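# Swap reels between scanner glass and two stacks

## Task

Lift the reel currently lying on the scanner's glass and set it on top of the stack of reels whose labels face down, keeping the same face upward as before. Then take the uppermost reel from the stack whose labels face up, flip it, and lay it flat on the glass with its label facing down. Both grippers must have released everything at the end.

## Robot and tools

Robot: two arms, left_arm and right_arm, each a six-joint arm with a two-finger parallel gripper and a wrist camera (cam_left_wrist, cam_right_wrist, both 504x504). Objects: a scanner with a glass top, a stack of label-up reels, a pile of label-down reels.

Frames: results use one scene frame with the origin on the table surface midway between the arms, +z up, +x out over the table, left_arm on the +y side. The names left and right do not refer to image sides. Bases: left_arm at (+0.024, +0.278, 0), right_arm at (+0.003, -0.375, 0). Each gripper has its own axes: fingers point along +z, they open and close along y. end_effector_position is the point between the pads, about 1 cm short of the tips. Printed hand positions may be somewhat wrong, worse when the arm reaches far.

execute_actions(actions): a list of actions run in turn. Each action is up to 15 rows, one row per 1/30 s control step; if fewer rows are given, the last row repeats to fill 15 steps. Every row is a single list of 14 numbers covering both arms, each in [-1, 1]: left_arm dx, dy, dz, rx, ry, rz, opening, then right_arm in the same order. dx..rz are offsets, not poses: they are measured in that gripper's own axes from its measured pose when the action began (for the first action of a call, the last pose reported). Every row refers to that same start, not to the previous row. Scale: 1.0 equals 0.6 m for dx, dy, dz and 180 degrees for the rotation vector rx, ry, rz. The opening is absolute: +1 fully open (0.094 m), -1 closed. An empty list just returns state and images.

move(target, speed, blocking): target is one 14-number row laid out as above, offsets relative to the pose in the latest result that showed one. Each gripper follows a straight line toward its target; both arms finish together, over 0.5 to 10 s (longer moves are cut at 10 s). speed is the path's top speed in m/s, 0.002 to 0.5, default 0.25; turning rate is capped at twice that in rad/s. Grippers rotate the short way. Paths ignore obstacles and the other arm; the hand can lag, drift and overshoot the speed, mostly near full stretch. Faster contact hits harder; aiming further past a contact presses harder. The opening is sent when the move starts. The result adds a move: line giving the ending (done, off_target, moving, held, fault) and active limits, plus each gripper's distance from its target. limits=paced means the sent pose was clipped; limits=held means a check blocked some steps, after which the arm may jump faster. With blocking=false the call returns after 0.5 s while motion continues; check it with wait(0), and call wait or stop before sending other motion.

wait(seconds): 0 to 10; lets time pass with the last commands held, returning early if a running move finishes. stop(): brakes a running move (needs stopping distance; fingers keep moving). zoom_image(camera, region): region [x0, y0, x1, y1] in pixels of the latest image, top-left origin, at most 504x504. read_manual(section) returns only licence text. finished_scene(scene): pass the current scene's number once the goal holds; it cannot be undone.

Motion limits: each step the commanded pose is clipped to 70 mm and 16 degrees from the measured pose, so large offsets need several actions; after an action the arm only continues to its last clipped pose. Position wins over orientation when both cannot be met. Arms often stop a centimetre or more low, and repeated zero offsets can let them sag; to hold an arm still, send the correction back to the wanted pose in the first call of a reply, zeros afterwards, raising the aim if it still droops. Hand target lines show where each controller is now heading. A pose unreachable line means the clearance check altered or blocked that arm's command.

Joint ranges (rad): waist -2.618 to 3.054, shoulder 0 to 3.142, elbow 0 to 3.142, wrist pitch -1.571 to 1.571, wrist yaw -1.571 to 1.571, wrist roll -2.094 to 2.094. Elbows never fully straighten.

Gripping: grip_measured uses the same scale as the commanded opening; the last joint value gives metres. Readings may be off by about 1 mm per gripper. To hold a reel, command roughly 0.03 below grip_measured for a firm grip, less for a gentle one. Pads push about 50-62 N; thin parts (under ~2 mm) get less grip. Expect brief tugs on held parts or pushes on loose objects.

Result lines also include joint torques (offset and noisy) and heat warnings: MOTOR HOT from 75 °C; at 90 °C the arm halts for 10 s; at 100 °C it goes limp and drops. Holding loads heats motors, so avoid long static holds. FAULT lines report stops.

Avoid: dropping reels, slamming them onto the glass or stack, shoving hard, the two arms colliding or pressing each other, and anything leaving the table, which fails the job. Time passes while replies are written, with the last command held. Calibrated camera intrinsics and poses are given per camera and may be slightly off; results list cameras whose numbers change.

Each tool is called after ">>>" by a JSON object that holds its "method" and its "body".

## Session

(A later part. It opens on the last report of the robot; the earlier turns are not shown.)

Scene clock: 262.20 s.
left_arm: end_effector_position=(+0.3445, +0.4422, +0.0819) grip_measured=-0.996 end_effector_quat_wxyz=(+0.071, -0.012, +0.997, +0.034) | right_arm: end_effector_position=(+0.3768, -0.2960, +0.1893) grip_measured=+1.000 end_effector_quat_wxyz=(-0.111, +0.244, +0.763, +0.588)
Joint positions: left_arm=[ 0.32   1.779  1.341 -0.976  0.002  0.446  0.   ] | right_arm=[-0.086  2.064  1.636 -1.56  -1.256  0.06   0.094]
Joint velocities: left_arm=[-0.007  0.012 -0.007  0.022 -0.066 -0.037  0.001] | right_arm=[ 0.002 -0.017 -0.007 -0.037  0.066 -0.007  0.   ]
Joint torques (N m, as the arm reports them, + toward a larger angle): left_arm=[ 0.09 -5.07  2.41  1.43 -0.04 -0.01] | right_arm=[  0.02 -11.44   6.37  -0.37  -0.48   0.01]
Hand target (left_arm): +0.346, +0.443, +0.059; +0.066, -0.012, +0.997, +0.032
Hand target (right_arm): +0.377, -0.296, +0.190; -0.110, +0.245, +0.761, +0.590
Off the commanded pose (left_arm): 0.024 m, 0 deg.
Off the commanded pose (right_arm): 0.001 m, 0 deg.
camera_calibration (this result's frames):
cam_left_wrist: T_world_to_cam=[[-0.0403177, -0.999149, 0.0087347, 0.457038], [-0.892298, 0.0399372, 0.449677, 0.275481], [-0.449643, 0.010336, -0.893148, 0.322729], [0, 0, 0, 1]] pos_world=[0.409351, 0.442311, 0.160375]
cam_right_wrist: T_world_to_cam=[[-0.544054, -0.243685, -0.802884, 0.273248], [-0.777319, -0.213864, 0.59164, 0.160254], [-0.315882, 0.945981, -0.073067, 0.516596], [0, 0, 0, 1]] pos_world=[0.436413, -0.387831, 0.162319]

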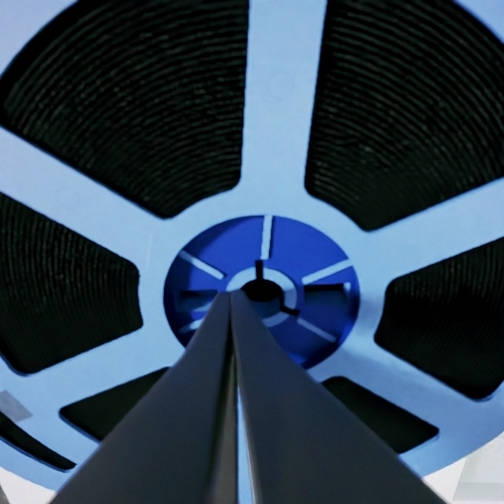

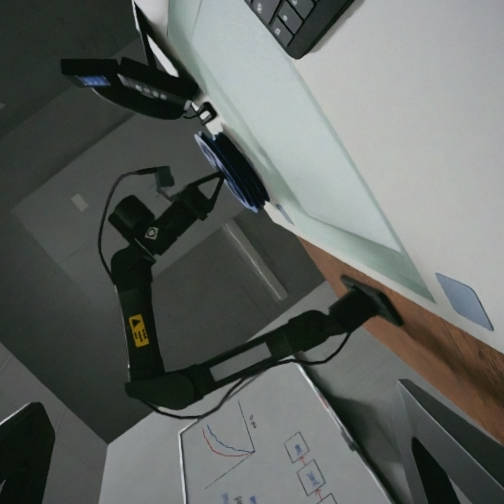

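>>> {"method": "move", "body": {"target": [0.035,0.085,0.01,0,0,0,-1,0,0,0,0,0,0,1], "speed": 0.04}}

>>> {"method": "move", "body": {"target": [0.04,0,-0.22,0,0,0,-1,0,0,0,0,0,0,1]}}

Scene clock: 268.40 s.
left_arm: end_effector_position=(+0.3273, +0.4782, +0.0833) grip_measured=-0.996 end_effector_quat_wxyz=(+0.087, -0.007, +0.996, +0.018) | right_arm: end_effector_position=(+0.3763, -0.2962, +0.1885) grip_measured=+1.000 end_effector_quat_wxyz=(-0.112, +0.244, +0.764, +0.586)
Joint positions: left_arm=[ 0.463  1.783  1.348 -0.972  0.069  0.594  0.   ] | right_arm=[-0.086  2.064  1.636 -1.56  -1.251  0.06   0.094]
Joint velocities: left_arm=[ 0.007 -0.007 -0.022  0.066 -0.037  0.007  0.001] | right_arm=[ 0.017  0.007  0.007 -0.007  0.081  0.007  0.   ]
Joint torques (N m, as the arm reports them, + toward a larger angle): left_arm=[ 1.39 -5.64  8.83  0.7  -0.36  0.11] | right_arm=[  0.   -11.43   6.37  -0.36  -0.48   0.02]
Hand target (left_arm): +0.323, +0.493, +0.078; +0.072, -0.012, +0.997, +0.034
Hand target (right_arm): +0.377, -0.296, +0.189; -0.111, +0.245, +0.763, +0.588
Off the commanded pose (left_arm): 0.017 m, 3 deg.
Off the commanded pose (right_arm): 0.001 m, 0 deg.
move: off_target (left_arm)
camera_calibration (this result's frames):
cam_left_wrist: T_world_to_cam=[[-0.0543372, -0.997856, 0.0364752, 0.49396], [-0.905985, 0.0646266, 0.418347, 0.25329], [-0.419808, -0.0103142, -0.907555, 0.31723], [0, 0, 0, 1]] pos_world=[0.389493, 0.479803, 0.163923]
cam_right_wrist: T_world_to_cam=[[-0.544826, -0.248557, -0.800864, 0.27077], [-0.775934, -0.212689, 0.593877, 0.159773], [-0.317947, 0.944978, -0.076985, 0.517803], [0, 0, 0, 1]] pos_world=[0.43613, -0.388028, 0.161827]

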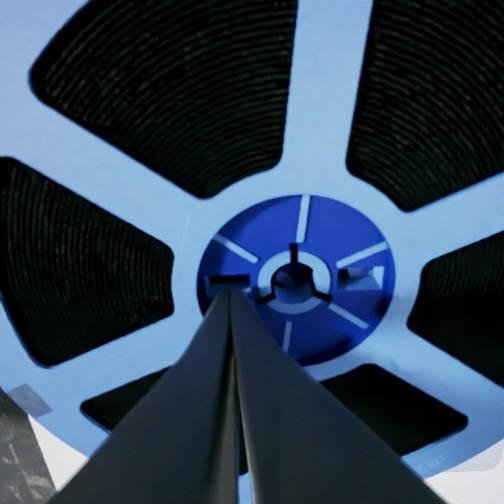

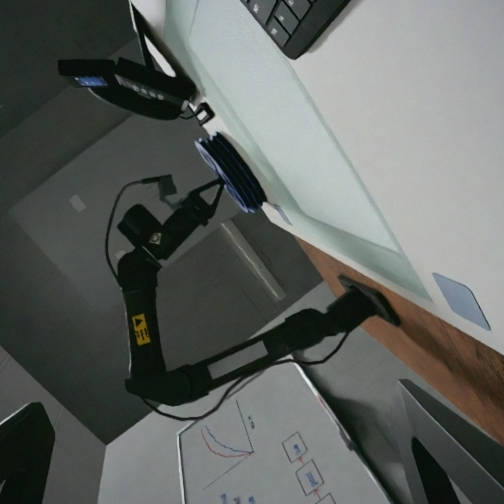

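Scene clock: 269.67 s.
left_arm: end_effector_position=(+0.2820, +0.4700, +0.2017) grip_measured=-0.996 end_effector_quat_wxyz=(+0.082, -0.009, +0.996, +0.019) | right_arm: end_effector_position=(+0.3759, -0.2964, +0.1877) grip_measured=+1.000 end_effector_quat_wxyz=(-0.112, +0.244, +0.766, +0.584)
Joint positions: left_arm=[ 0.525  1.648  1.668 -1.438  0.071  0.652  0.   ] | right_arm=[-0.086  2.064  1.636 -1.56  -1.245  0.06   0.094]
Joint velocities: left_arm=[ 0.002  0.002  0.017 -0.037  0.051 -0.037  0.   ] | right_arm=[-0.002 -0.027  0.017 -0.022 -0.022  0.007  0.   ]
Joint torques (N m, as the arm reports them, + toward a larger angle): left_arm=[ 0.6  -6.75  9.37  0.4   0.08  0.08] | right_arm=[  0.02 -11.43   6.34  -0.37  -0.49   0.02]
Hand target (left_arm): +0.281, +0.470, +0.209; +0.088, -0.007, +0.996, +0.019
Hand target (right_arm): +0.376, -0.296, +0.189; -0.112, +0.244, +0.764, +0.586
Off the commanded pose (left_arm): 0.008 m, 1 deg.
Off the commanded pose (right_arm): 0.001 m, 0 deg.
move: done
camera_calibration (this result's frames):
cam_left_wrist: T_world_to_cam=[[-0.0504167, -0.998084, 0.0358717, 0.478116], [-0.901962, 0.0609257, 0.427497, 0.162063], [-0.428863, -0.0108019, -0.903305, 0.407486], [0, 0, 0, 1]] pos_world=[0.345036, 0.471727, 0.281652]
cam_right_wrist: T_world_to_cam=[[-0.545268, -0.253516, -0.799007, 0.268172], [-0.774742, -0.21156, 0.595834, 0.159405], [-0.320091, 0.943913, -0.0810528, 0.519045], [0, 0, 0, 1]] pos_world=[0.435865, -0.388223, 0.161362]

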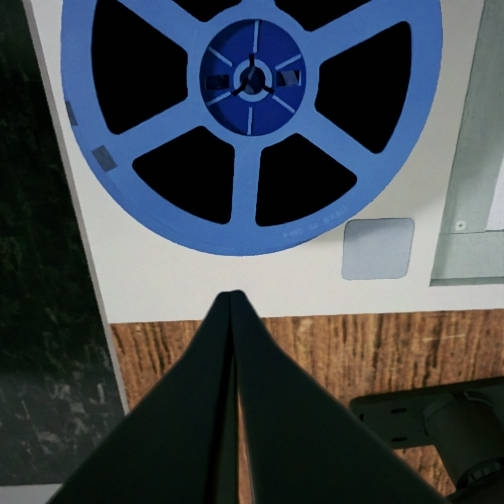

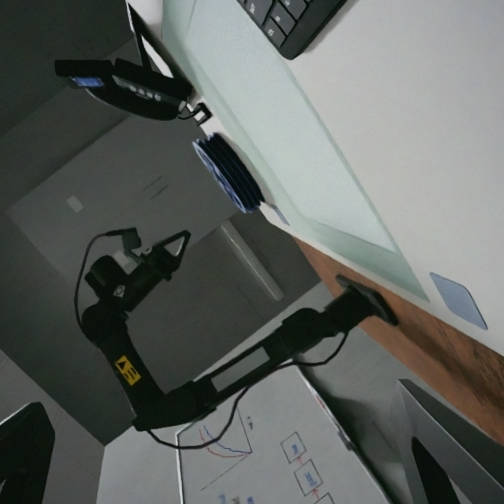

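>>> {"method": "move", "body": {"target": [0,0,0,0,0,0,1,0.22,-0.1,-0.107,0.699,-0.129,-0.477,-0.55], "speed": 0.3}}

Scene clock: 296.03 s.
left_arm: end_effector_position=(+0.2817, +0.4697, +0.2016) grip_measured=+1.000 end_effector_quat_wxyz=(+0.081, -0.009, +0.996, +0.018) | right_arm: end_effector_position=(+0.2280, -0.3321, +0.2112) grip_measured=-0.549 end_effector_quat_wxyz=(+0.202, -0.367, +0.794, -0.440)
Joint positions: left_arm=[ 0.525  1.648  1.668 -1.44   0.071  0.652  0.094] | right_arm=[ 1.071  1.228  1.022 -1.427  1.011  0.071  0.021]
Joint velocities: left_arm=[-0.002  0.007  0.007 -0.037 -0.022  0.037  0.   ] | right_arm=[-0.022 -0.002 -0.012 -0.037 -0.022  0.007 -0.001]
Joint torques (N m, as the arm reports them, + toward a larger angle): left_arm=[ 0.01 -6.49  6.91  0.63  0.   -0.03] | right_arm=[ 0.54 -5.58  5.89  0.    0.64  0.11]
Hand target (left_arm): +0.282, +0.470, +0.202; +0.082, -0.009, +0.996, +0.019
Hand target (right_arm): +0.226, -0.337, +0.217; +0.215, -0.361, +0.790, -0.447
Off the commanded pose (left_arm): 0.000 m, 0 deg.
Off the commanded pose (right_arm): 0.008 m, 2 deg.
move: done
camera_calibration (this result's frames):
cam_left_wrist: T_world_to_cam=[[-0.0507372, -0.998024, 0.0370757, 0.477627], [-0.901295, 0.0617487, 0.428783, 0.160948], [-0.430225, -0.0116609, -0.902646, 0.407917], [0, 0, 0, 1]] pos_world=[0.344791, 0.471501, 0.281484]
cam_right_wrist: T_world_to_cam=[[0.332479, -0.334199, 0.881912, -0.384728], [-0.899546, -0.3933, 0.190086, 0.0770282], [0.283329, -0.85652, -0.431392, -0.154179], [0, 0, 0, 1]] pos_world=[0.240888, -0.230338, 0.258143]

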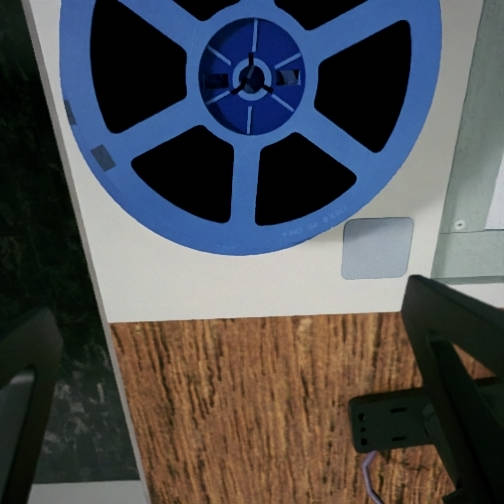

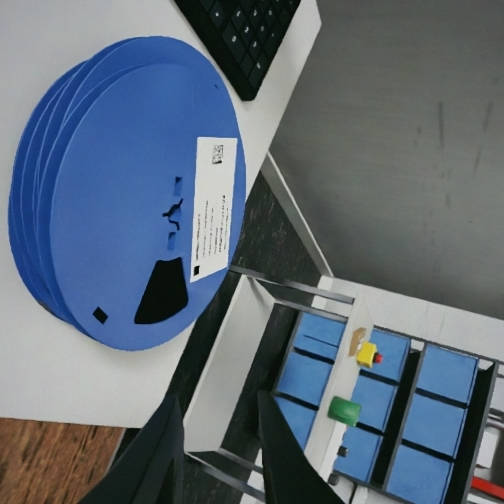

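>>> {"method": "move", "body": {"target": [0,0,0,0,0,0,1,0.04,0.127,0.115,0,0,0,-0.55], "speed": 0.12}}

Scene clock: 301.77 s.
left_arm: end_effector_position=(+0.2817, +0.4697, +0.2016) grip_measured=+1.000 end_effector_quat_wxyz=(+0.081, -0.009, +0.996, +0.018) | right_arm: end_effector_position=(+0.2259, -0.3598, +0.1089) grip_measured=-0.549 end_effector_quat_wxyz=(+0.190, -0.377, +0.791, -0.443)
Joint positions: left_arm=[ 0.525  1.648  1.668 -1.44   0.071  0.652  0.094] | right_arm=[ 0.969  1.167  0.574 -0.898  1.005 -0.133  0.021]
Joint velocities: left_arm=[ 0.002  0.007  0.007  0.007 -0.051  0.022  0.   ] | right_arm=[ 0.002 -0.007 -0.002  0.037  0.037 -0.051 -0.   ]
Joint torques (N m, as the arm reports them, + toward a larger angle): left_arm=[ 0.02 -6.5   6.9   0.61  0.   -0.03] | right_arm=[-0.47 -4.89  5.35  0.4   0.47  0.01]
Hand target (left_arm): +0.282, +0.470, +0.202; +0.081, -0.009, +0.996, +0.018
Hand target (right_arm): +0.226, -0.363, +0.111; +0.202, -0.366, +0.794, -0.442
Off the commanded pose (left_arm): 0.000 m, 0 deg.
Off the commanded pose (right_arm): 0.003 m, 2 deg.
move: done
camera_calibration (this result's frames):
cam_left_wrist: T_world_to_cam=[[-0.0507372, -0.998024, 0.0370757, 0.477627], [-0.901295, 0.0617487, 0.428783, 0.160948], [-0.430225, -0.0116609, -0.902646, 0.407917], [0, 0, 0, 1]] pos_world=[0.344791, 0.471501, 0.281484]
cam_right_wrist: T_world_to_cam=[[0.356043, -0.31437, 0.880003, -0.301043], [-0.891821, -0.395559, 0.219517, 0.077906], [0.279084, -0.862963, -0.421198, -0.223899], [0, 0, 0, 1]] pos_world=[0.239149, -0.257039, 0.153511]

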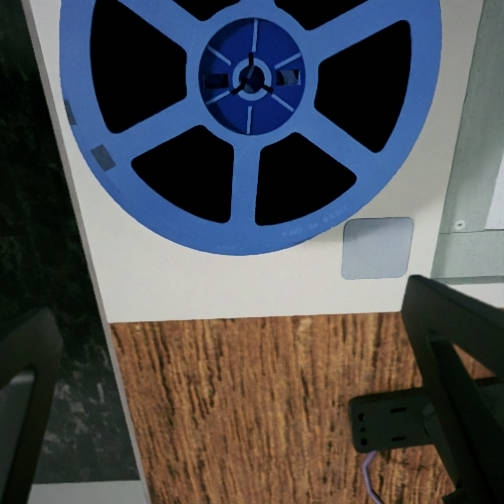

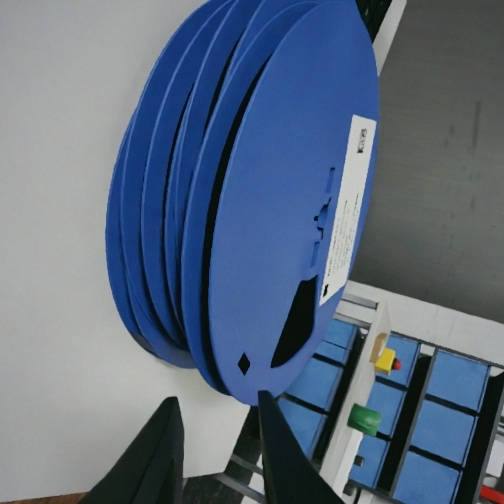

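>>> {"method": "move", "body": {"target": [0,0,0,0,0,0,1,0,-0.028,0.045,0,0,0,-0.55], "speed": 0.04}}

Scene clock: 329.07 s.
left_arm: end_effector_position=(+0.2817, +0.4697, +0.2016) grip_measured=+1.000 end_effector_quat_wxyz=(+0.081, -0.009, +0.996, +0.018) | right_arm: end_effector_position=(+0.2499, -0.3788, +0.1067) grip_measured=-0.549 end_effector_quat_wxyz=(+0.176, -0.387, +0.787, -0.447)
Joint positions: left_arm=[ 0.525  1.648  1.668 -1.44   0.071  0.652  0.094] | right_arm=[ 0.783  1.134  0.536 -0.646  0.965 -0.472  0.021]
Joint velocities: left_arm=[-0.002  0.012  0.012 -0.037 -0.037 -0.007  0.   ] | right_arm=[ 0.002 -0.017 -0.002  0.066 -0.037 -0.081 -0.001]
Joint torques (N m, as the arm reports them, + toward a larger angle): left_arm=[ 0.03 -6.49  6.9   0.61  0.   -0.02] | right_arm=[-0.51 -4.91  5.92  0.82  0.41  0.03]
Hand target (left_arm): +0.282, +0.470, +0.202; +0.081, -0.009, +0.996, +0.018
Hand target (right_arm): +0.250, -0.381, +0.109; +0.190, -0.376, +0.791, -0.445
Off the commanded pose (left_arm): 0.000 m, 0 deg.
Off the commanded pose (right_arm): 0.003 m, 2 deg.
move: done
camera_calibration (this result's frames):
cam_left_wrist: T_world_to_cam=[[-0.0507372, -0.998024, 0.0370757, 0.477627], [-0.901295, 0.0617487, 0.428783, 0.160948], [-0.430225, -0.0116609, -0.902646, 0.407917], [0, 0, 0, 1]] pos_world=[0.344791, 0.471501, 0.281484]
cam_right_wrist: T_world_to_cam=[[0.382156, -0.291955, 0.876766, -0.311246], [-0.883239, -0.394404, 0.253644, 0.087024], [0.271747, -0.871325, -0.40859, -0.250612], [0, 0, 0, 1]] pos_world=[0.263911, -0.274912, 0.14842]

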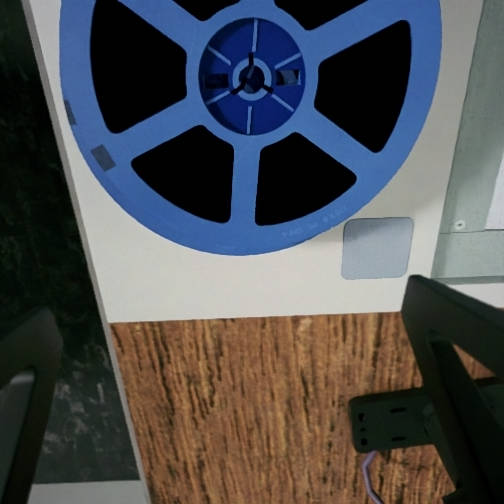

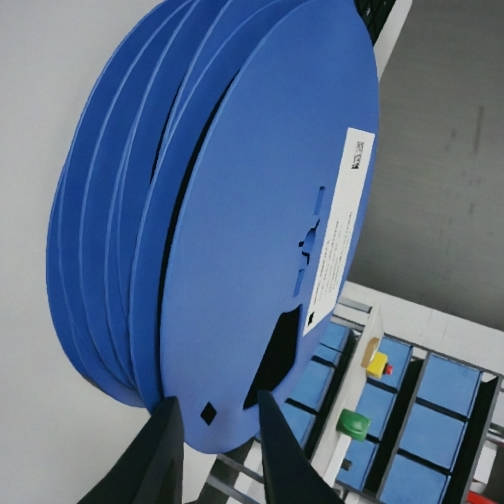

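>>> {"method": "move", "body": {"target": [0,0,0,0,0,0,1,0,0.012,0.006,0,0,0,-0.55], "speed": 0.03}}

>>> {"method": "zoom_image", "body": {"camera": "cam_right_wrist", "region": [100,300,340,504]}}

Scene clock: 335.13 s.
left_arm: end_effector_position=(+0.2817, +0.4697, +0.2016) grip_measured=+1.000 end_effector_quat_wxyz=(+0.081, -0.009, +0.996, +0.018) | right_arm: end_effector_position=(+0.2502, -0.3784, +0.1044) grip_measured=-0.549 end_effector_quat_wxyz=(+0.179, -0.387, +0.787, -0.446)
Joint positions: left_arm=[ 0.525  1.648  1.668 -1.44   0.071  0.652  0.094] | right_arm=[ 0.783  1.134  0.525 -0.627  0.964 -0.475  0.021]
Joint velocities: left_arm=[ 0.002 -0.012 -0.022  0.051 -0.051  0.037  0.   ] | right_arm=[ 0.002  0.007  0.002 -0.11  -0.007  0.022 -0.001]
Joint torques (N m, as the arm reports them, + toward a larger angle): left_arm=[ 0.03 -6.49  6.9   0.61  0.   -0.02] | right_arm=[ 0.3  -1.23  5.88  0.77  0.41  0.11]
Hand target (left_arm): +0.282, +0.470, +0.202; +0.081, -0.009, +0.996, +0.018
Hand target (right_arm): +0.249, -0.379, +0.099; +0.176, -0.387, +0.787, -0.446
Off the commanded pose (left_arm): 0.000 m, 0 deg.
Off the commanded pose (right_arm): 0.006 m, 0 deg.
move: done
camera_calibration (this result's frames):
cam_left_wrist: T_world_to_cam=[[-0.0507372, -0.998024, 0.0370757, 0.477627], [-0.901295, 0.0617487, 0.428783, 0.160948], [-0.430225, -0.0116609, -0.902646, 0.407917], [0, 0, 0, 1]] pos_world=[0.344791, 0.471501, 0.281484]
cam_right_wrist: T_world_to_cam=[[0.379283, -0.294551, 0.877146, -0.309536], [-0.883394, -0.397271, 0.248579, 0.087453], [0.275245, -0.869147, -0.410882, -0.251106], [0, 0, 0, 1]] pos_world=[0.263773, -0.274679, 0.146594]

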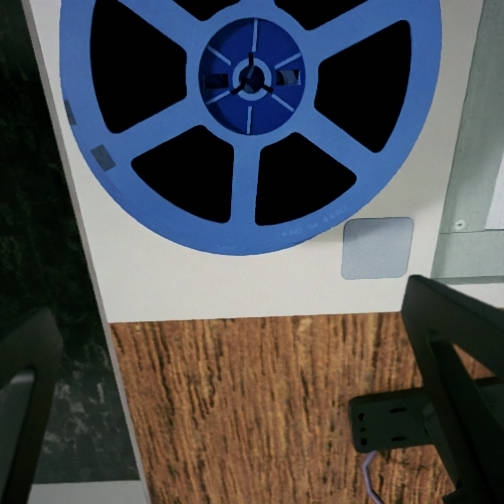

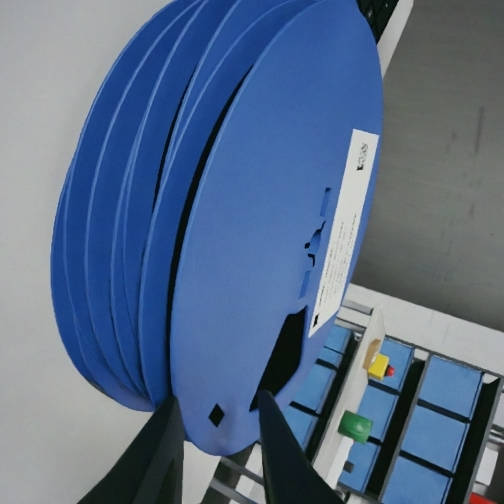

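Region (100, 300, 340, 504) of cam_right_wrist's 504x504 image, scaled by 2.100, with more detail than that image has; it fills the top 428 rows of this view, and the rest is white.

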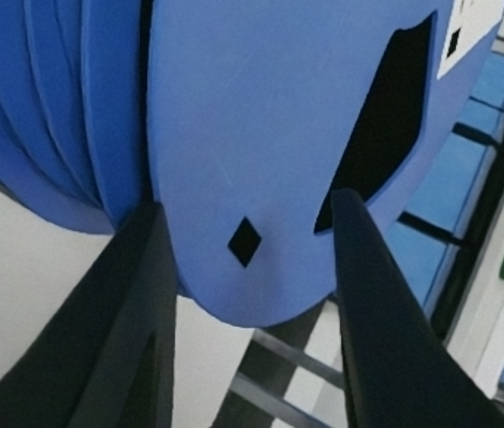

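>>> {"method": "move", "body": {"target": [0,0,0,0,0,0,1,0,-0.008,0.028,0,0,0,-0.55], "speed": 0.03}}

>>> {"method": "zoom_image", "body": {"camera": "cam_right_wrist", "region": [100,300,340,504]}}

Scene clock: 344.33 s.
left_arm: end_effector_position=(+0.2817, +0.4697, +0.2016) grip_measured=+1.000 end_effector_quat_wxyz=(+0.081, -0.009, +0.996, +0.018) | right_arm: end_effector_position=(+0.2636, -0.3880, +0.1049) grip_measured=-0.549 end_effector_quat_wxyz=(+0.179, -0.386, +0.785, -0.450)
Joint positions: left_arm=[ 0.525  1.648  1.668 -1.44   0.071  0.652  0.094] | right_arm=[ 0.699  1.134  0.507 -0.493  0.941 -0.618  0.021]
Joint velocities: left_arm=[-0.012  0.007 -0.012  0.022  0.037  0.007  0.   ] | right_arm=[-0.012  0.002 -0.017  0.066 -0.022 -0.125 -0.   ]
Joint torques (N m, as the arm reports them, + toward a larger angle): left_arm=[ 0.03 -6.49  6.9   0.61  0.   -0.03] | right_arm=[-0.46 -2.31  5.89  0.96  0.27  0.04]
Hand target (left_arm): +0.282, +0.470, +0.202; +0.081, -0.009, +0.996, +0.018
Hand target (right_arm): +0.263, -0.389, +0.100; +0.179, -0.386, +0.787, -0.446
Off the commanded pose (left_arm): 0.000 m, 0 deg.
Off the commanded pose (right_arm): 0.006 m, 1 deg.
move: done
camera_calibration (this result's frames):
cam_left_wrist: T_world_to_cam=[[-0.0507372, -0.998024, 0.0370757, 0.477627], [-0.901295, 0.0617487, 0.428783, 0.160948], [-0.430225, -0.0116609, -0.902646, 0.407917], [0, 0, 0, 1]] pos_world=[0.344791, 0.471501, 0.281484]
cam_right_wrist: T_world_to_cam=[[0.374545, -0.286, 0.881998, -0.313798], [-0.884457, -0.395717, 0.247272, 0.096375], [0.278302, -0.872704, -0.401168, -0.266114], [0, 0, 0, 1]] pos_world=[0.276831, -0.283848, 0.146181]

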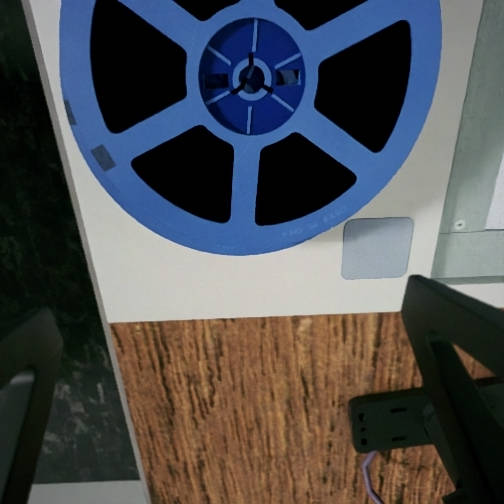

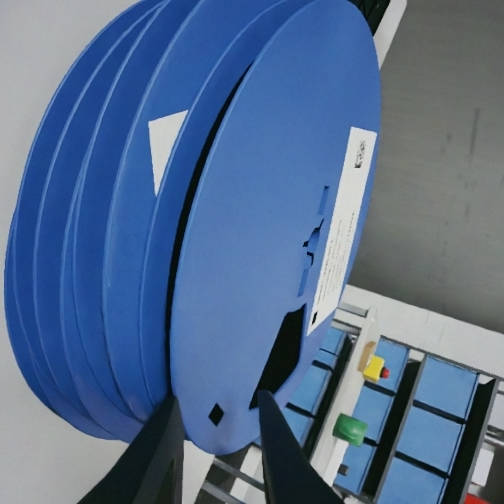

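Region (100, 300, 340, 504) of cam_right_wrist's 504x504 image, scaled by 2.100, with more detail than that image has; it fills the top 428 rows of this view, and the rest is white.

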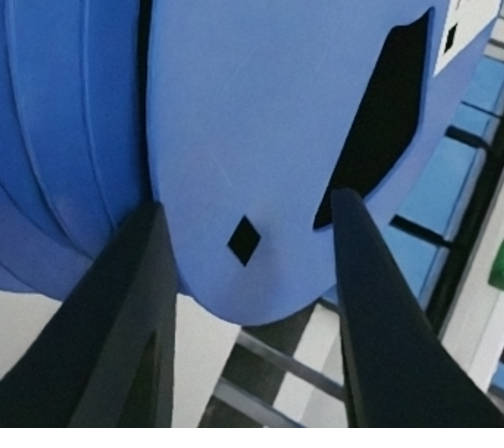

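>>> {"method": "move", "body": {"target": [0,0,0,0,0,0,1,0,0.024,-0.018,0,0,0,-0.5], "speed": 0.03}}

>>> {"method": "zoom_image", "body": {"camera": "cam_right_wrist", "region": [60,260,340,504]}}

Scene clock: 355.33 s.
left_arm: end_effector_position=(+0.2817, +0.4697, +0.2016) grip_measured=+1.000 end_effector_quat_wxyz=(+0.081, -0.009, +0.996, +0.018) | right_arm: end_effector_position=(+0.2527, -0.3754, +0.1005) grip_measured=-0.501 end_effector_quat_wxyz=(+0.190, -0.385, +0.789, -0.440)
Joint positions: left_arm=[ 0.525  1.648  1.668 -1.44   0.071  0.652  0.094] | right_arm=[ 0.784  1.134  0.506 -0.578  0.954 -0.483  0.023]
Joint velocities: left_arm=[ 0.002 -0.007 -0.002  0.051  0.007 -0.007  0.   ] | right_arm=[-0.007 -0.007 -0.012 -0.081 -0.022  0.095 -0.001]
Joint torques (N m, as the arm reports them, + toward a larger angle): left_arm=[ 0.03 -6.5   6.91  0.61  0.   -0.02] | right_arm=[ 0.66 -0.63  7.    0.58  0.56  0.09]
Hand target (left_arm): +0.282, +0.470, +0.202; +0.081, -0.009, +0.996, +0.018
Hand target (right_arm): +0.250, -0.377, +0.098; +0.180, -0.387, +0.785, -0.450
Off the commanded pose (left_arm): 0.000 m, 0 deg.
Off the commanded pose (right_arm): 0.004 m, 2 deg.
move: done
camera_calibration (this result's frames):
cam_left_wrist: T_world_to_cam=[[-0.0507372, -0.998024, 0.0370757, 0.477627], [-0.901295, 0.0617487, 0.428783, 0.160948], [-0.430225, -0.0116609, -0.902646, 0.407917], [0, 0, 0, 1]] pos_world=[0.344791, 0.471501, 0.281484]
cam_right_wrist: T_world_to_cam=[[0.368491, -0.308684, 0.876886, -0.308719], [-0.883694, -0.409158, 0.227318, 0.0895359], [0.288616, -0.858664, -0.423554, -0.248925], [0, 0, 0, 1]] pos_world=[0.264726, -0.272405, 0.144925]

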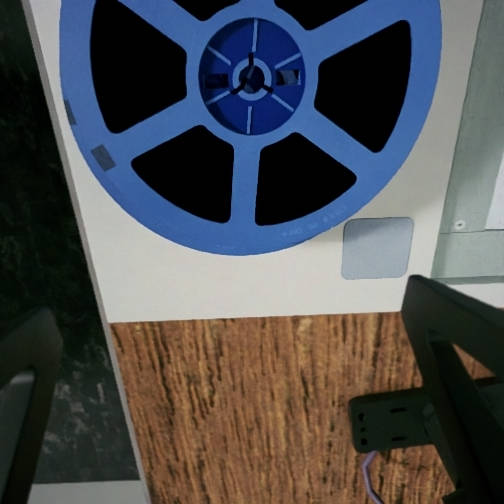

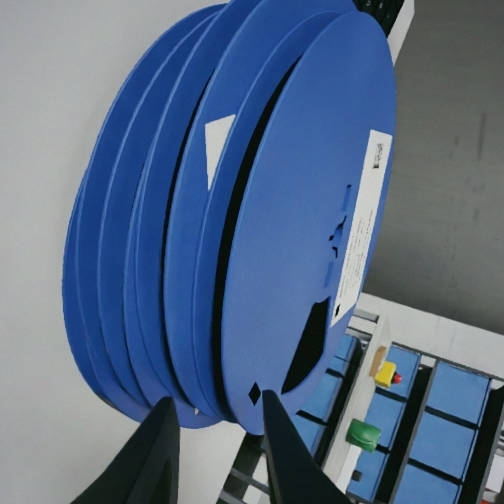

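Region (60, 260, 340, 504) of cam_right_wrist's 504x504 image, scaled by 1.800, with more detail than that image has; it fills the top 439 rows of this view, and the rest is white.

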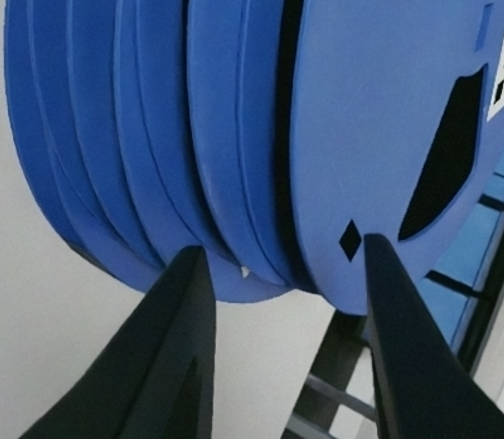

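>>> {"method": "move", "body": {"target": [0,0,0,0,0,0,1,0,-0.014,0.028,0,0,0,-0.5], "speed": 0.03}}

>>> {"method": "zoom_image", "body": {"camera": "cam_right_wrist", "region": [60,260,340,504]}}

Scene clock: 365.13 s.
left_arm: end_effector_position=(+0.2817, +0.4697, +0.2016) grip_measured=+1.000 end_effector_quat_wxyz=(+0.081, -0.009, +0.996, +0.018) | right_arm: end_effector_position=(+0.2677, -0.3847, +0.1012) grip_measured=-0.501 end_effector_quat_wxyz=(+0.191, -0.388, +0.787, -0.440)
Joint positions: left_arm=[ 0.525  1.648  1.668 -1.44   0.071  0.652  0.094] | right_arm=[ 0.688  1.134  0.494 -0.441  0.912 -0.639  0.023]
Joint velocities: left_arm=[-0.007  0.007 -0.027 -0.007 -0.037  0.007  0.   ] | right_arm=[-0.012  0.012  0.017  0.051 -0.007 -0.081 -0.   ]
Joint torques (N m, as the arm reports them, + toward a larger angle): left_arm=[ 0.02 -6.48  6.91  0.61  0.   -0.03] | right_arm=[-0.57 -2.43  6.21  0.93  0.4   0.02]
Hand target (left_arm): +0.282, +0.470, +0.202; +0.081, -0.009, +0.996, +0.018
Hand target (right_arm): +0.267, -0.387, +0.099; +0.190, -0.384, +0.789, -0.441
Off the commanded pose (left_arm): 0.000 m, 0 deg.
Off the commanded pose (right_arm): 0.004 m, 0 deg.
move: done
camera_calibration (this result's frames):
cam_left_wrist: T_world_to_cam=[[-0.0507372, -0.998024, 0.0370757, 0.477627], [-0.901295, 0.0617487, 0.428783, 0.160948], [-0.430225, -0.0116609, -0.902646, 0.407917], [0, 0, 0, 1]] pos_world=[0.344791, 0.471501, 0.281484]
cam_right_wrist: T_world_to_cam=[[0.371593, -0.305423, 0.876718, -0.31732], [-0.880616, -0.415, 0.228671, 0.0956767], [0.293997, -0.857025, -0.423172, -0.261808], [0, 0, 0, 1]] pos_world=[0.279139, -0.281587, 0.145532]

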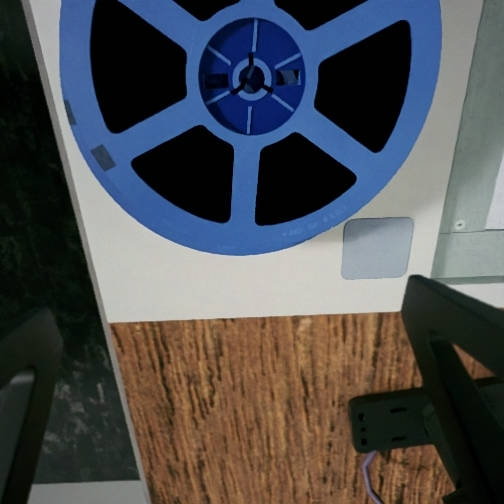

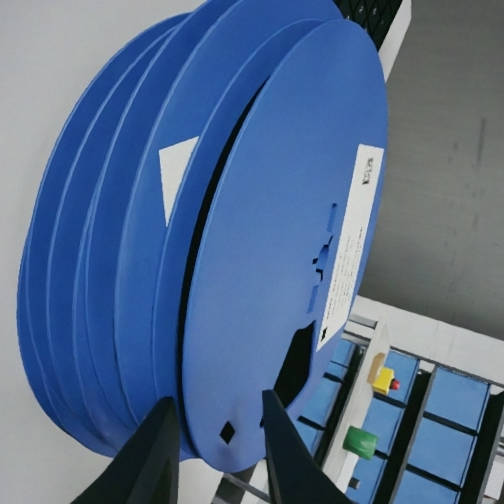

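Region (60, 260, 340, 504) of cam_right_wrist's 504x504 image, scaled by 1.800, with more detail than that image has; it fills the top 439 rows of this view, and the rest is white.

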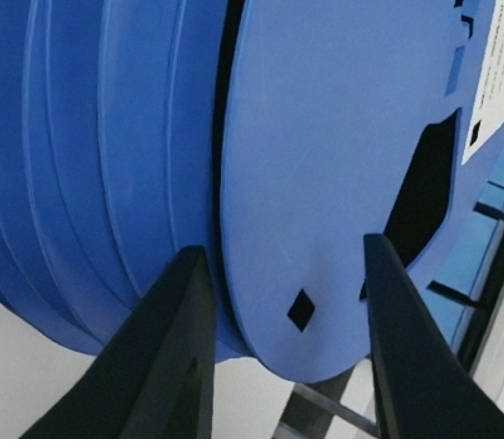

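>>> {"method": "move", "body": {"target": [0,0,0,0,0,0,1,0,-0.014,0.028,0,0,0,-0.5], "speed": 0.03}}

>>> {"method": "zoom_image", "body": {"camera": "cam_right_wrist", "region": [60,260,340,504]}}

Scene clock: 370.10 s.
left_arm: end_effector_position=(+0.2817, +0.4697, +0.2016) grip_measured=+1.000 end_effector_quat_wxyz=(+0.081, -0.009, +0.996, +0.018) | right_arm: end_effector_position=(+0.2826, -0.3930, +0.1052) grip_measured=-0.501 end_effector_quat_wxyz=(+0.199, -0.389, +0.787, -0.436)
Joint positions: left_arm=[ 0.525  1.648  1.668 -1.44   0.071  0.652  0.094] | right_arm=[ 0.602  1.134  0.494 -0.331  0.857 -0.768  0.023]
Joint velocities: left_arm=[ 0.002 -0.022 -0.007  0.037 -0.037 -0.007  0.   ] | right_arm=[-0.017 -0.002 -0.002 -0.066  0.007 -0.007  0.001]
Joint torques (N m, as the arm reports them, + toward a larger angle): left_arm=[ 0.03 -6.48  6.9   0.61  0.   -0.02] | right_arm=[-0.57 -0.97  6.28  1.14  0.4   0.02]
Hand target (left_arm): +0.282, +0.470, +0.202; +0.081, -0.009, +0.996, +0.018
Hand target (right_arm): +0.282, -0.397, +0.099; +0.191, -0.388, +0.787, -0.440
Off the commanded pose (left_arm): 0.000 m, 0 deg.
Off the commanded pose (right_arm): 0.007 m, 1 deg.
move: done
camera_calibration (this result's frames):
cam_left_wrist: T_world_to_cam=[[-0.0507372, -0.998024, 0.0370757, 0.477627], [-0.901295, 0.0617487, 0.428783, 0.160948], [-0.430225, -0.0116609, -0.902646, 0.407917], [0, 0, 0, 1]] pos_world=[0.344791, 0.471501, 0.281484]
cam_right_wrist: T_world_to_cam=[[0.368141, -0.309602, 0.876709, -0.329558], [-0.877629, -0.427042, 0.217722, 0.0999687], [0.306984, -0.849577, -0.428928, -0.271738], [0, 0, 0, 1]] pos_world=[0.292478, -0.290203, 0.150605]

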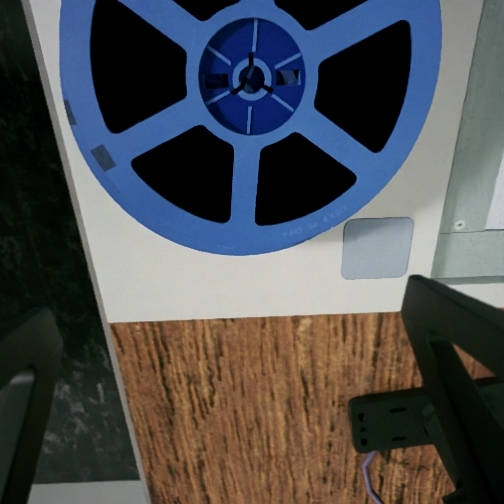

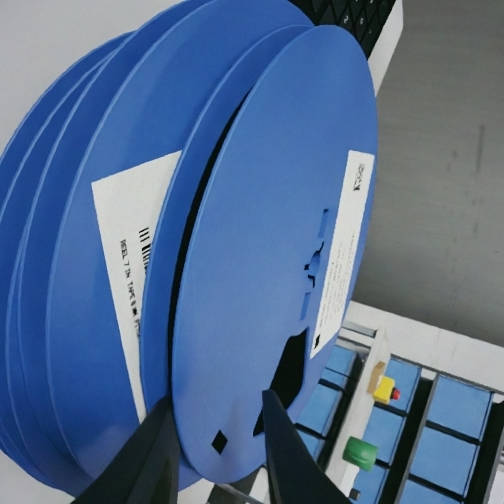

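Region (60, 260, 340, 504) of cam_right_wrist's 504x504 image, scaled by 1.800, with more detail than that image has; it fills the top 439 rows of this view, and the rest is white.

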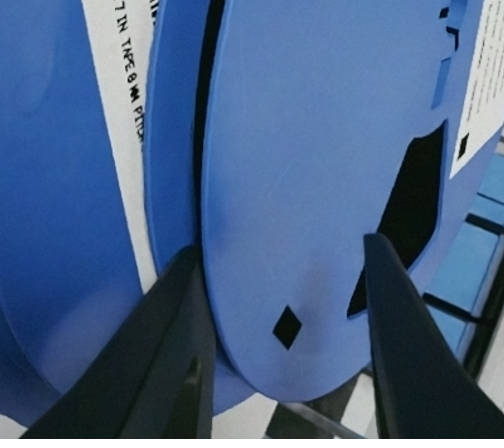

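>>> {"method": "execute_actions", "body": {"actions": [[[0,0,0,0,0,0,1,0,0,0.008,0,0,0,-0.8]],[[0,0,0,0,0,0,1,0,0,0,0,0,0,-1]],[[0,0,0,0,0,0,1,0,0,0,0,0,0,-1]]]}}

>>> {"method": "zoom_image", "body": {"camera": "cam_right_wrist", "region": [60,260,340,504]}}

Scene clock: 378.57 s.
left_arm: end_effector_position=(+0.2817, +0.4697, +0.2016) grip_measured=+1.000 end_effector_quat_wxyz=(+0.081, -0.009, +0.996, +0.018) | right_arm: end_effector_position=(+0.2861, -0.3930, +0.1068) grip_measured=-0.973 end_effector_quat_wxyz=(+0.203, -0.391, +0.785, -0.436)
Joint positions: left_arm=[ 0.525  1.648  1.668 -1.44   0.071  0.652  0.094] | right_arm=[ 0.591  1.134  0.494 -0.306  0.847 -0.791  0.001]
Joint velocities: left_arm=[ 0.007 -0.007 -0.007  0.066 -0.051 -0.051  0.   ] | right_arm=[ 0.012  0.002 -0.022  0.007  0.007 -0.007  0.   ]
Joint torques (N m, as the arm reports them, + toward a larger angle): left_arm=[ 0.02 -6.5   6.89  0.61  0.   -0.02] | right_arm=[ 0.04 -2.65  7.56  0.99  0.28  0.02]
Hand target (left_arm): +0.282, +0.470, +0.202; +0.081, -0.009, +0.996, +0.018
Hand target (right_arm): +0.286, -0.393, +0.106; +0.202, -0.392, +0.785, -0.435
Off the commanded pose (left_arm): 0.000 m, 0 deg.
Off the commanded pose (right_arm): 0.001 m, 0 deg.
camera_calibration (this result's frames):
cam_left_wrist: T_world_to_cam=[[-0.0507372, -0.998024, 0.0370757, 0.477627], [-0.901295, 0.0617487, 0.428783, 0.160948], [-0.430225, -0.0116609, -0.902646, 0.407917], [0, 0, 0, 1]] pos_world=[0.344791, 0.471501, 0.281484]
cam_right_wrist: T_world_to_cam=[[0.364412, -0.308932, 0.878502, -0.331105], [-0.875855, -0.434181, 0.21063, 0.100109], [0.316359, -0.846196, -0.4288, -0.273538], [0, 0, 0, 1]] pos_world=[0.294876, -0.29029, 0.152497]

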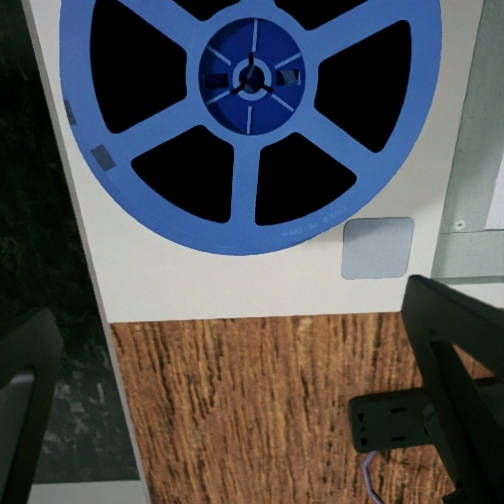

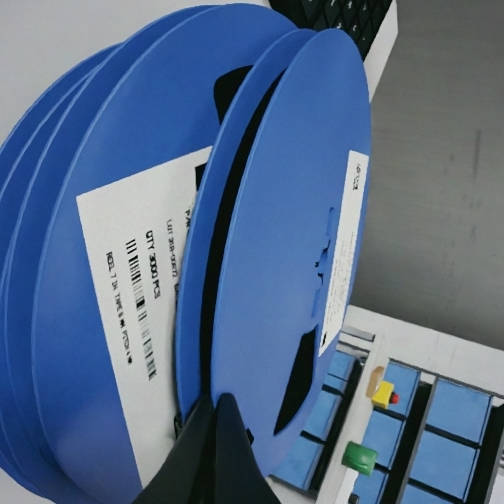

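Region (60, 260, 340, 504) of cam_right_wrist's 504x504 image, scaled by 1.800, with more detail than that image has; it fills the top 439 rows of this view, and the rest is white.

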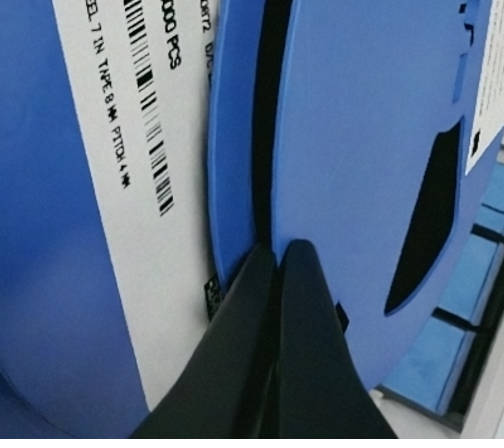

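>>> {"method": "move", "body": {"target": [0,0,0,0,0,0,1,0,-0.07,-0.06,0,0,0,-1], "speed": 0.06}}

Scene clock: 386.17 s.
left_arm: end_effector_position=(+0.2817, +0.4697, +0.2016) grip_measured=+1.000 end_effector_quat_wxyz=(+0.081, -0.009, +0.996, +0.018) | right_arm: end_effector_position=(+0.2819, -0.3883, +0.1470) grip_measured=-0.978 end_effector_quat_wxyz=(+0.190, -0.399, +0.786, -0.433)
Joint positions: left_arm=[ 0.525  1.648  1.668 -1.44   0.071  0.652  0.094] | right_arm=[ 0.621  1.089  0.659 -0.577  0.858 -0.751  0.001]
Joint velocities: left_arm=[ 0.002 -0.002  0.017  0.037 -0.007 -0.007  0.   ] | right_arm=[-0.017 -0.012  0.002  0.051 -0.022  0.051  0.   ]
Joint torques (N m, as the arm reports them, + toward a larger angle): left_arm=[ 0.02 -6.48  6.9   0.61  0.   -0.02] | right_arm=[ 0.56 -5.04 10.45  0.67  0.42  0.08]
Hand target (left_arm): +0.282, +0.470, +0.202; +0.081, -0.009, +0.996, +0.018
Hand target (right_arm): +0.281, -0.387, +0.161; +0.204, -0.391, +0.785, -0.436
Off the commanded pose (left_arm): 0.000 m, 0 deg.
Off the commanded pose (right_arm): 0.015 m, 2 deg.
move: off_target (right_arm)
camera_calibration (this result's frames):
cam_left_wrist: T_world_to_cam=[[-0.0507372, -0.998024, 0.0370757, 0.477627], [-0.901295, 0.0617487, 0.428783, 0.160948], [-0.430225, -0.0116609, -0.902646, 0.407917], [0, 0, 0, 1]] pos_world=[0.344791, 0.471501, 0.281484]
cam_right_wrist: T_world_to_cam=[[0.391155, -0.301444, 0.869557, -0.36679], [-0.868347, -0.433916, 0.240188, 0.0837301], [0.304911, -0.849028, -0.431487, -0.24841], [0, 0, 0, 1]] pos_world=[0.291922, -0.285142, 0.191648]

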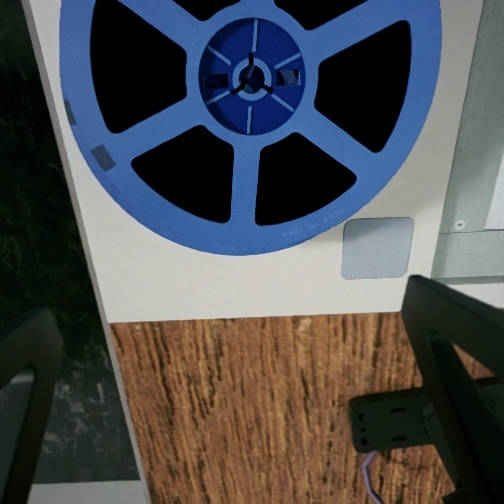

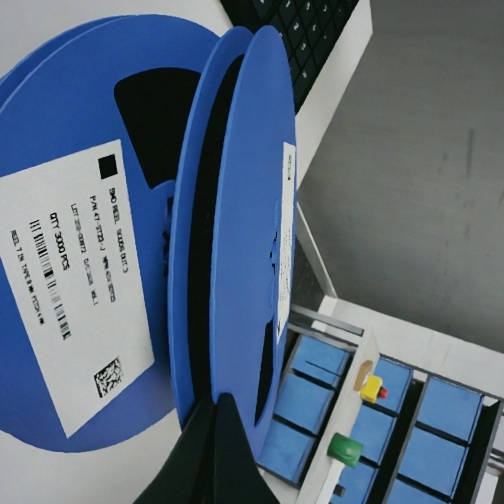

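>>> {"method": "move", "body": {"target": [0,0,0,0,0,0,1,0,-0.18,-0.08,0,0,0,-1], "speed": 0.12}}

Scene clock: 390.60 s.
left_arm: end_effector_position=(+0.2817, +0.4697, +0.2016) grip_measured=+1.000 end_effector_quat_wxyz=(+0.081, -0.009, +0.996, +0.018) | right_arm: end_effector_position=(+0.2963, -0.3924, +0.2517) grip_measured=-0.980 end_effector_quat_wxyz=(+0.183, -0.413, +0.785, -0.423)
Joint positions: left_arm=[ 0.525  1.648  1.668 -1.44   0.071  0.652  0.094] | right_arm=[ 0.554  1.132  1.109 -0.941  0.796 -0.845  0.001]
Joint velocities: left_arm=[ 0.002  0.017  0.022  0.037 -0.051 -0.037  0.   ] | right_arm=[-0.002  0.007  0.007 -0.022 -0.037  0.007 -0.   ]
Joint torques (N m, as the arm reports them, + toward a larger angle): left_arm=[ 0.03 -6.48  6.9   0.61  0.   -0.02] | right_arm=[-0.49 -1.95 10.83  1.05  0.48  0.03]
Hand target (left_arm): +0.282, +0.470, +0.202; +0.081, -0.009, +0.996, +0.018
Hand target (right_arm): +0.301, -0.396, +0.263; +0.191, -0.398, +0.786, -0.433
Off the commanded pose (left_arm): 0.000 m, 0 deg.
Off the commanded pose (right_arm): 0.013 m, 2 deg.
move: off_target (right_arm)
camera_calibration (this result's frames):
cam_left_wrist: T_world_to_cam=[[-0.0507372, -0.998024, 0.0370757, 0.477627], [-0.901295, 0.0617487, 0.428783, 0.160948], [-0.430225, -0.0116609, -0.902646, 0.407917], [0, 0, 0, 1]] pos_world=[0.344791, 0.471501, 0.281484]
cam_right_wrist: T_world_to_cam=[[0.424278, -0.296564, 0.855592, -0.469062], [-0.851322, -0.452642, 0.265267, 0.0505716], [0.308608, -0.840931, -0.444518, -0.205795], [0, 0, 0, 1]] pos_world=[0.305576, -0.289275, 0.296431]

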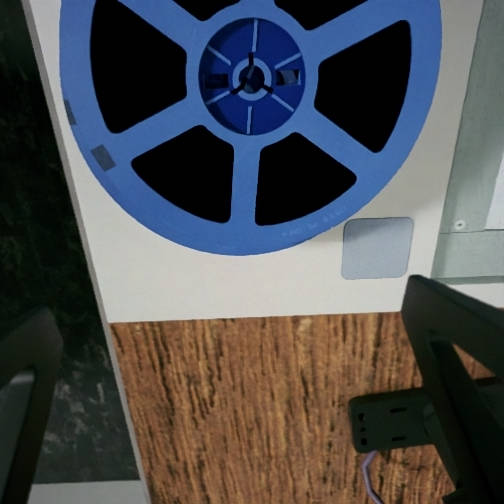

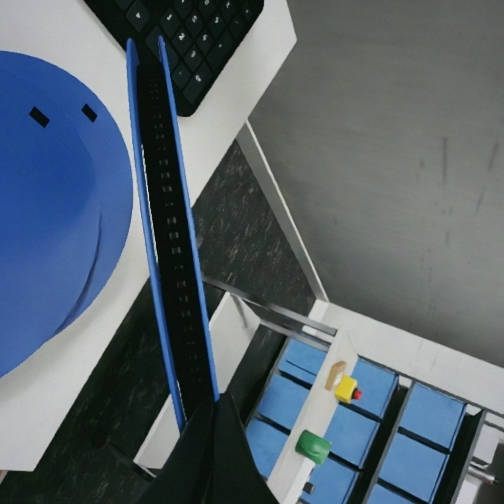

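>>> {"method": "move", "body": {"target": [0,0,0,0,0,0,1,-0.287,0.054,-0.136,-0.579,-0.118,0.552,-1], "speed": 0.15}}

Scene clock: 414.73 s.
left_arm: end_effector_position=(+0.2817, +0.4697, +0.2016) grip_measured=+1.000 end_effector_quat_wxyz=(+0.081, -0.009, +0.996, +0.018) | right_arm: end_effector_position=(+0.3356, -0.2071, +0.2411) grip_measured=-0.981 end_effector_quat_wxyz=(+0.135, +0.237, +0.776, +0.569)
Joint positions: left_arm=[ 0.525  1.648  1.668 -1.44   0.071  0.652  0.094] | right_arm=[ 0.253  1.253  0.867 -0.137 -0.888  1.212  0.001]
Joint velocities: left_arm=[ 0.007 -0.007 -0.002 -0.037 -0.037 -0.095  0.   ] | right_arm=[ 0.007  0.002 -0.022  0.022 -0.022  0.022  0.001]
Joint torques (N m, as the arm reports them, + toward a larger angle): left_arm=[ 0.03 -6.48  6.9   0.61  0.   -0.02] | right_arm=[ 0.66 -8.11  7.78  1.67 -0.39  0.  ]
Hand target (left_arm): +0.282, +0.470, +0.202; +0.081, -0.009, +0.996, +0.018
Hand target (right_arm): +0.329, -0.202, +0.260; +0.154, +0.206, +0.768, +0.586
Off the commanded pose (left_arm): 0.000 m, 0 deg.
Off the commanded pose (right_arm): 0.022 m, 5 deg.
move: off_target (right_arm)
camera_calibration (this result's frames):
cam_left_wrist: T_world_to_cam=[[-0.0507372, -0.998024, 0.0370757, 0.477627], [-0.901295, 0.0617487, 0.428783, 0.160948], [-0.430225, -0.0116609, -0.902646, 0.407917], [0, 0, 0, 1]] pos_world=[0.344791, 0.471501, 0.281484]
cam_right_wrist: T_world_to_cam=[[-0.279624, -0.275359, -0.919776, 0.246957], [-0.959943, 0.0980088, 0.262494, 0.321869], [0.0178661, 0.956332, -0.291734, 0.366212], [0, 0, 0, 1]] pos_world=[0.371488, -0.313765, 0.249493]

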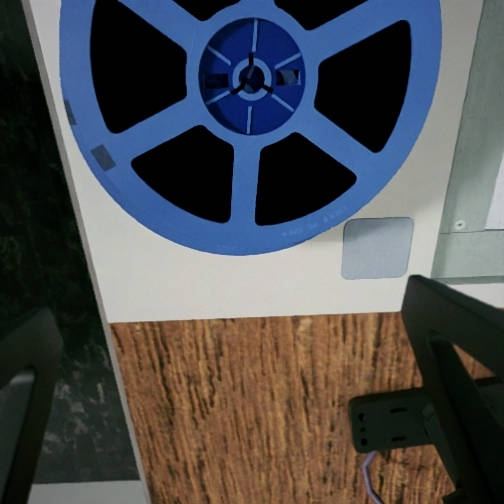

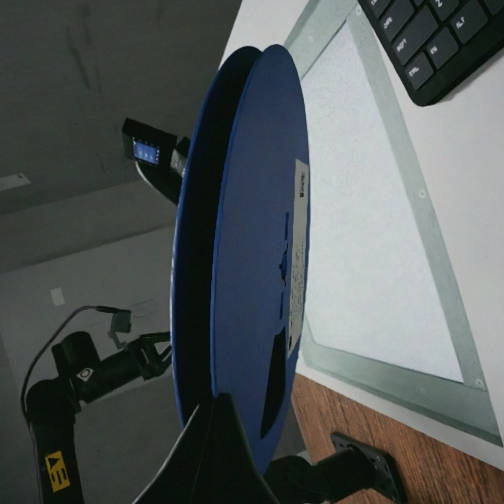

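>>> {"method": "move", "body": {"target": [0,0,0,0,0,0,1,0.223,-0.085,0.39,-0.019,0.003,-0.02,-1], "speed": 0.15}}

Scene clock: 427.27 s.
left_arm: end_effector_position=(+0.2817, +0.4697, +0.2016) grip_measured=+1.000 end_effector_quat_wxyz=(+0.081, -0.009, +0.996, +0.018) | right_arm: end_effector_position=(+0.3132, +0.0338, +0.1103) grip_measured=-0.980 end_effector_quat_wxyz=(+0.138, +0.213, +0.780, +0.572)
Joint positions: left_arm=[ 0.525  1.648  1.668 -1.44   0.071  0.652  0.094] | right_arm=[ 1.016  1.895  0.851  0.725 -0.21   1.532  0.001]
Joint velocities: left_arm=[ 0.002  0.002  0.007 -0.051  0.051  0.022  0.   ] | right_arm=[ 0.012 -0.012 -0.027 -0.051  0.007  0.037 -0.001]
Joint torques (N m, as the arm reports them, + toward a larger angle): left_arm=[ 0.03 -6.49  6.9   0.61  0.   -0.03] | right_arm=[ 0.27 -9.56  9.99  1.89  0.1   0.02]
Hand target (left_arm): +0.282, +0.470, +0.202; +0.081, -0.009, +0.996, +0.018
Hand target (right_arm): +0.321, +0.042, +0.128; +0.153, +0.208, +0.763, +0.592
Off the commanded pose (left_arm): 0.000 m, 0 deg.
Off the commanded pose (right_arm): 0.021 m, 3 deg.
move: off_target (right_arm)
camera_calibration (this result's frames):
cam_left_wrist: T_world_to_cam=[[-0.0507372, -0.998024, 0.0370757, 0.477627], [-0.901295, 0.0617487, 0.428783, 0.160948], [-0.430225, -0.0116609, -0.902646, 0.407917], [0, 0, 0, 1]] pos_world=[0.344791, 0.471501, 0.281484]
cam_right_wrist: T_world_to_cam=[[-0.240253, -0.291702, -0.925845, 0.175636], [-0.970675, 0.0640118, 0.231719, 0.318994], [-0.0083278, 0.954365, -0.298527, 0.107053], [0, 0, 0, 1]] pos_world=[0.352728, -0.0713533, 0.120653]

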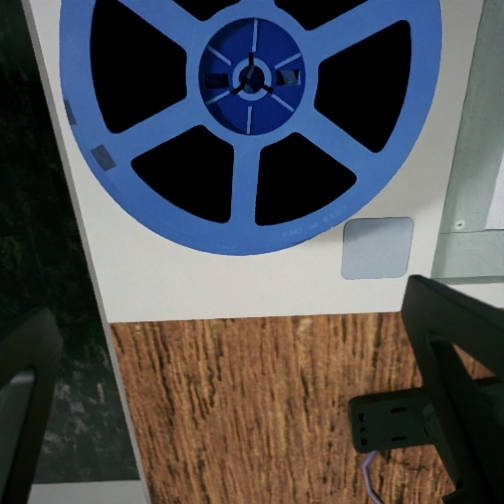

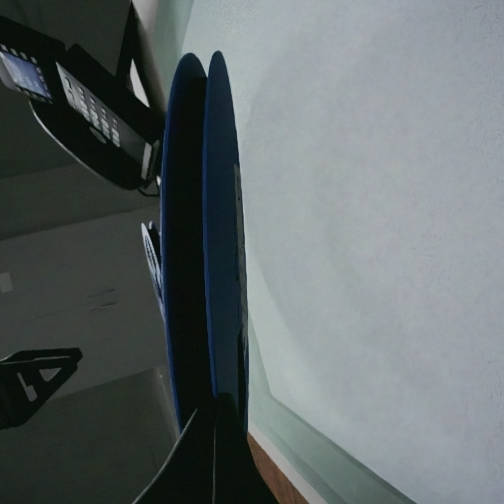

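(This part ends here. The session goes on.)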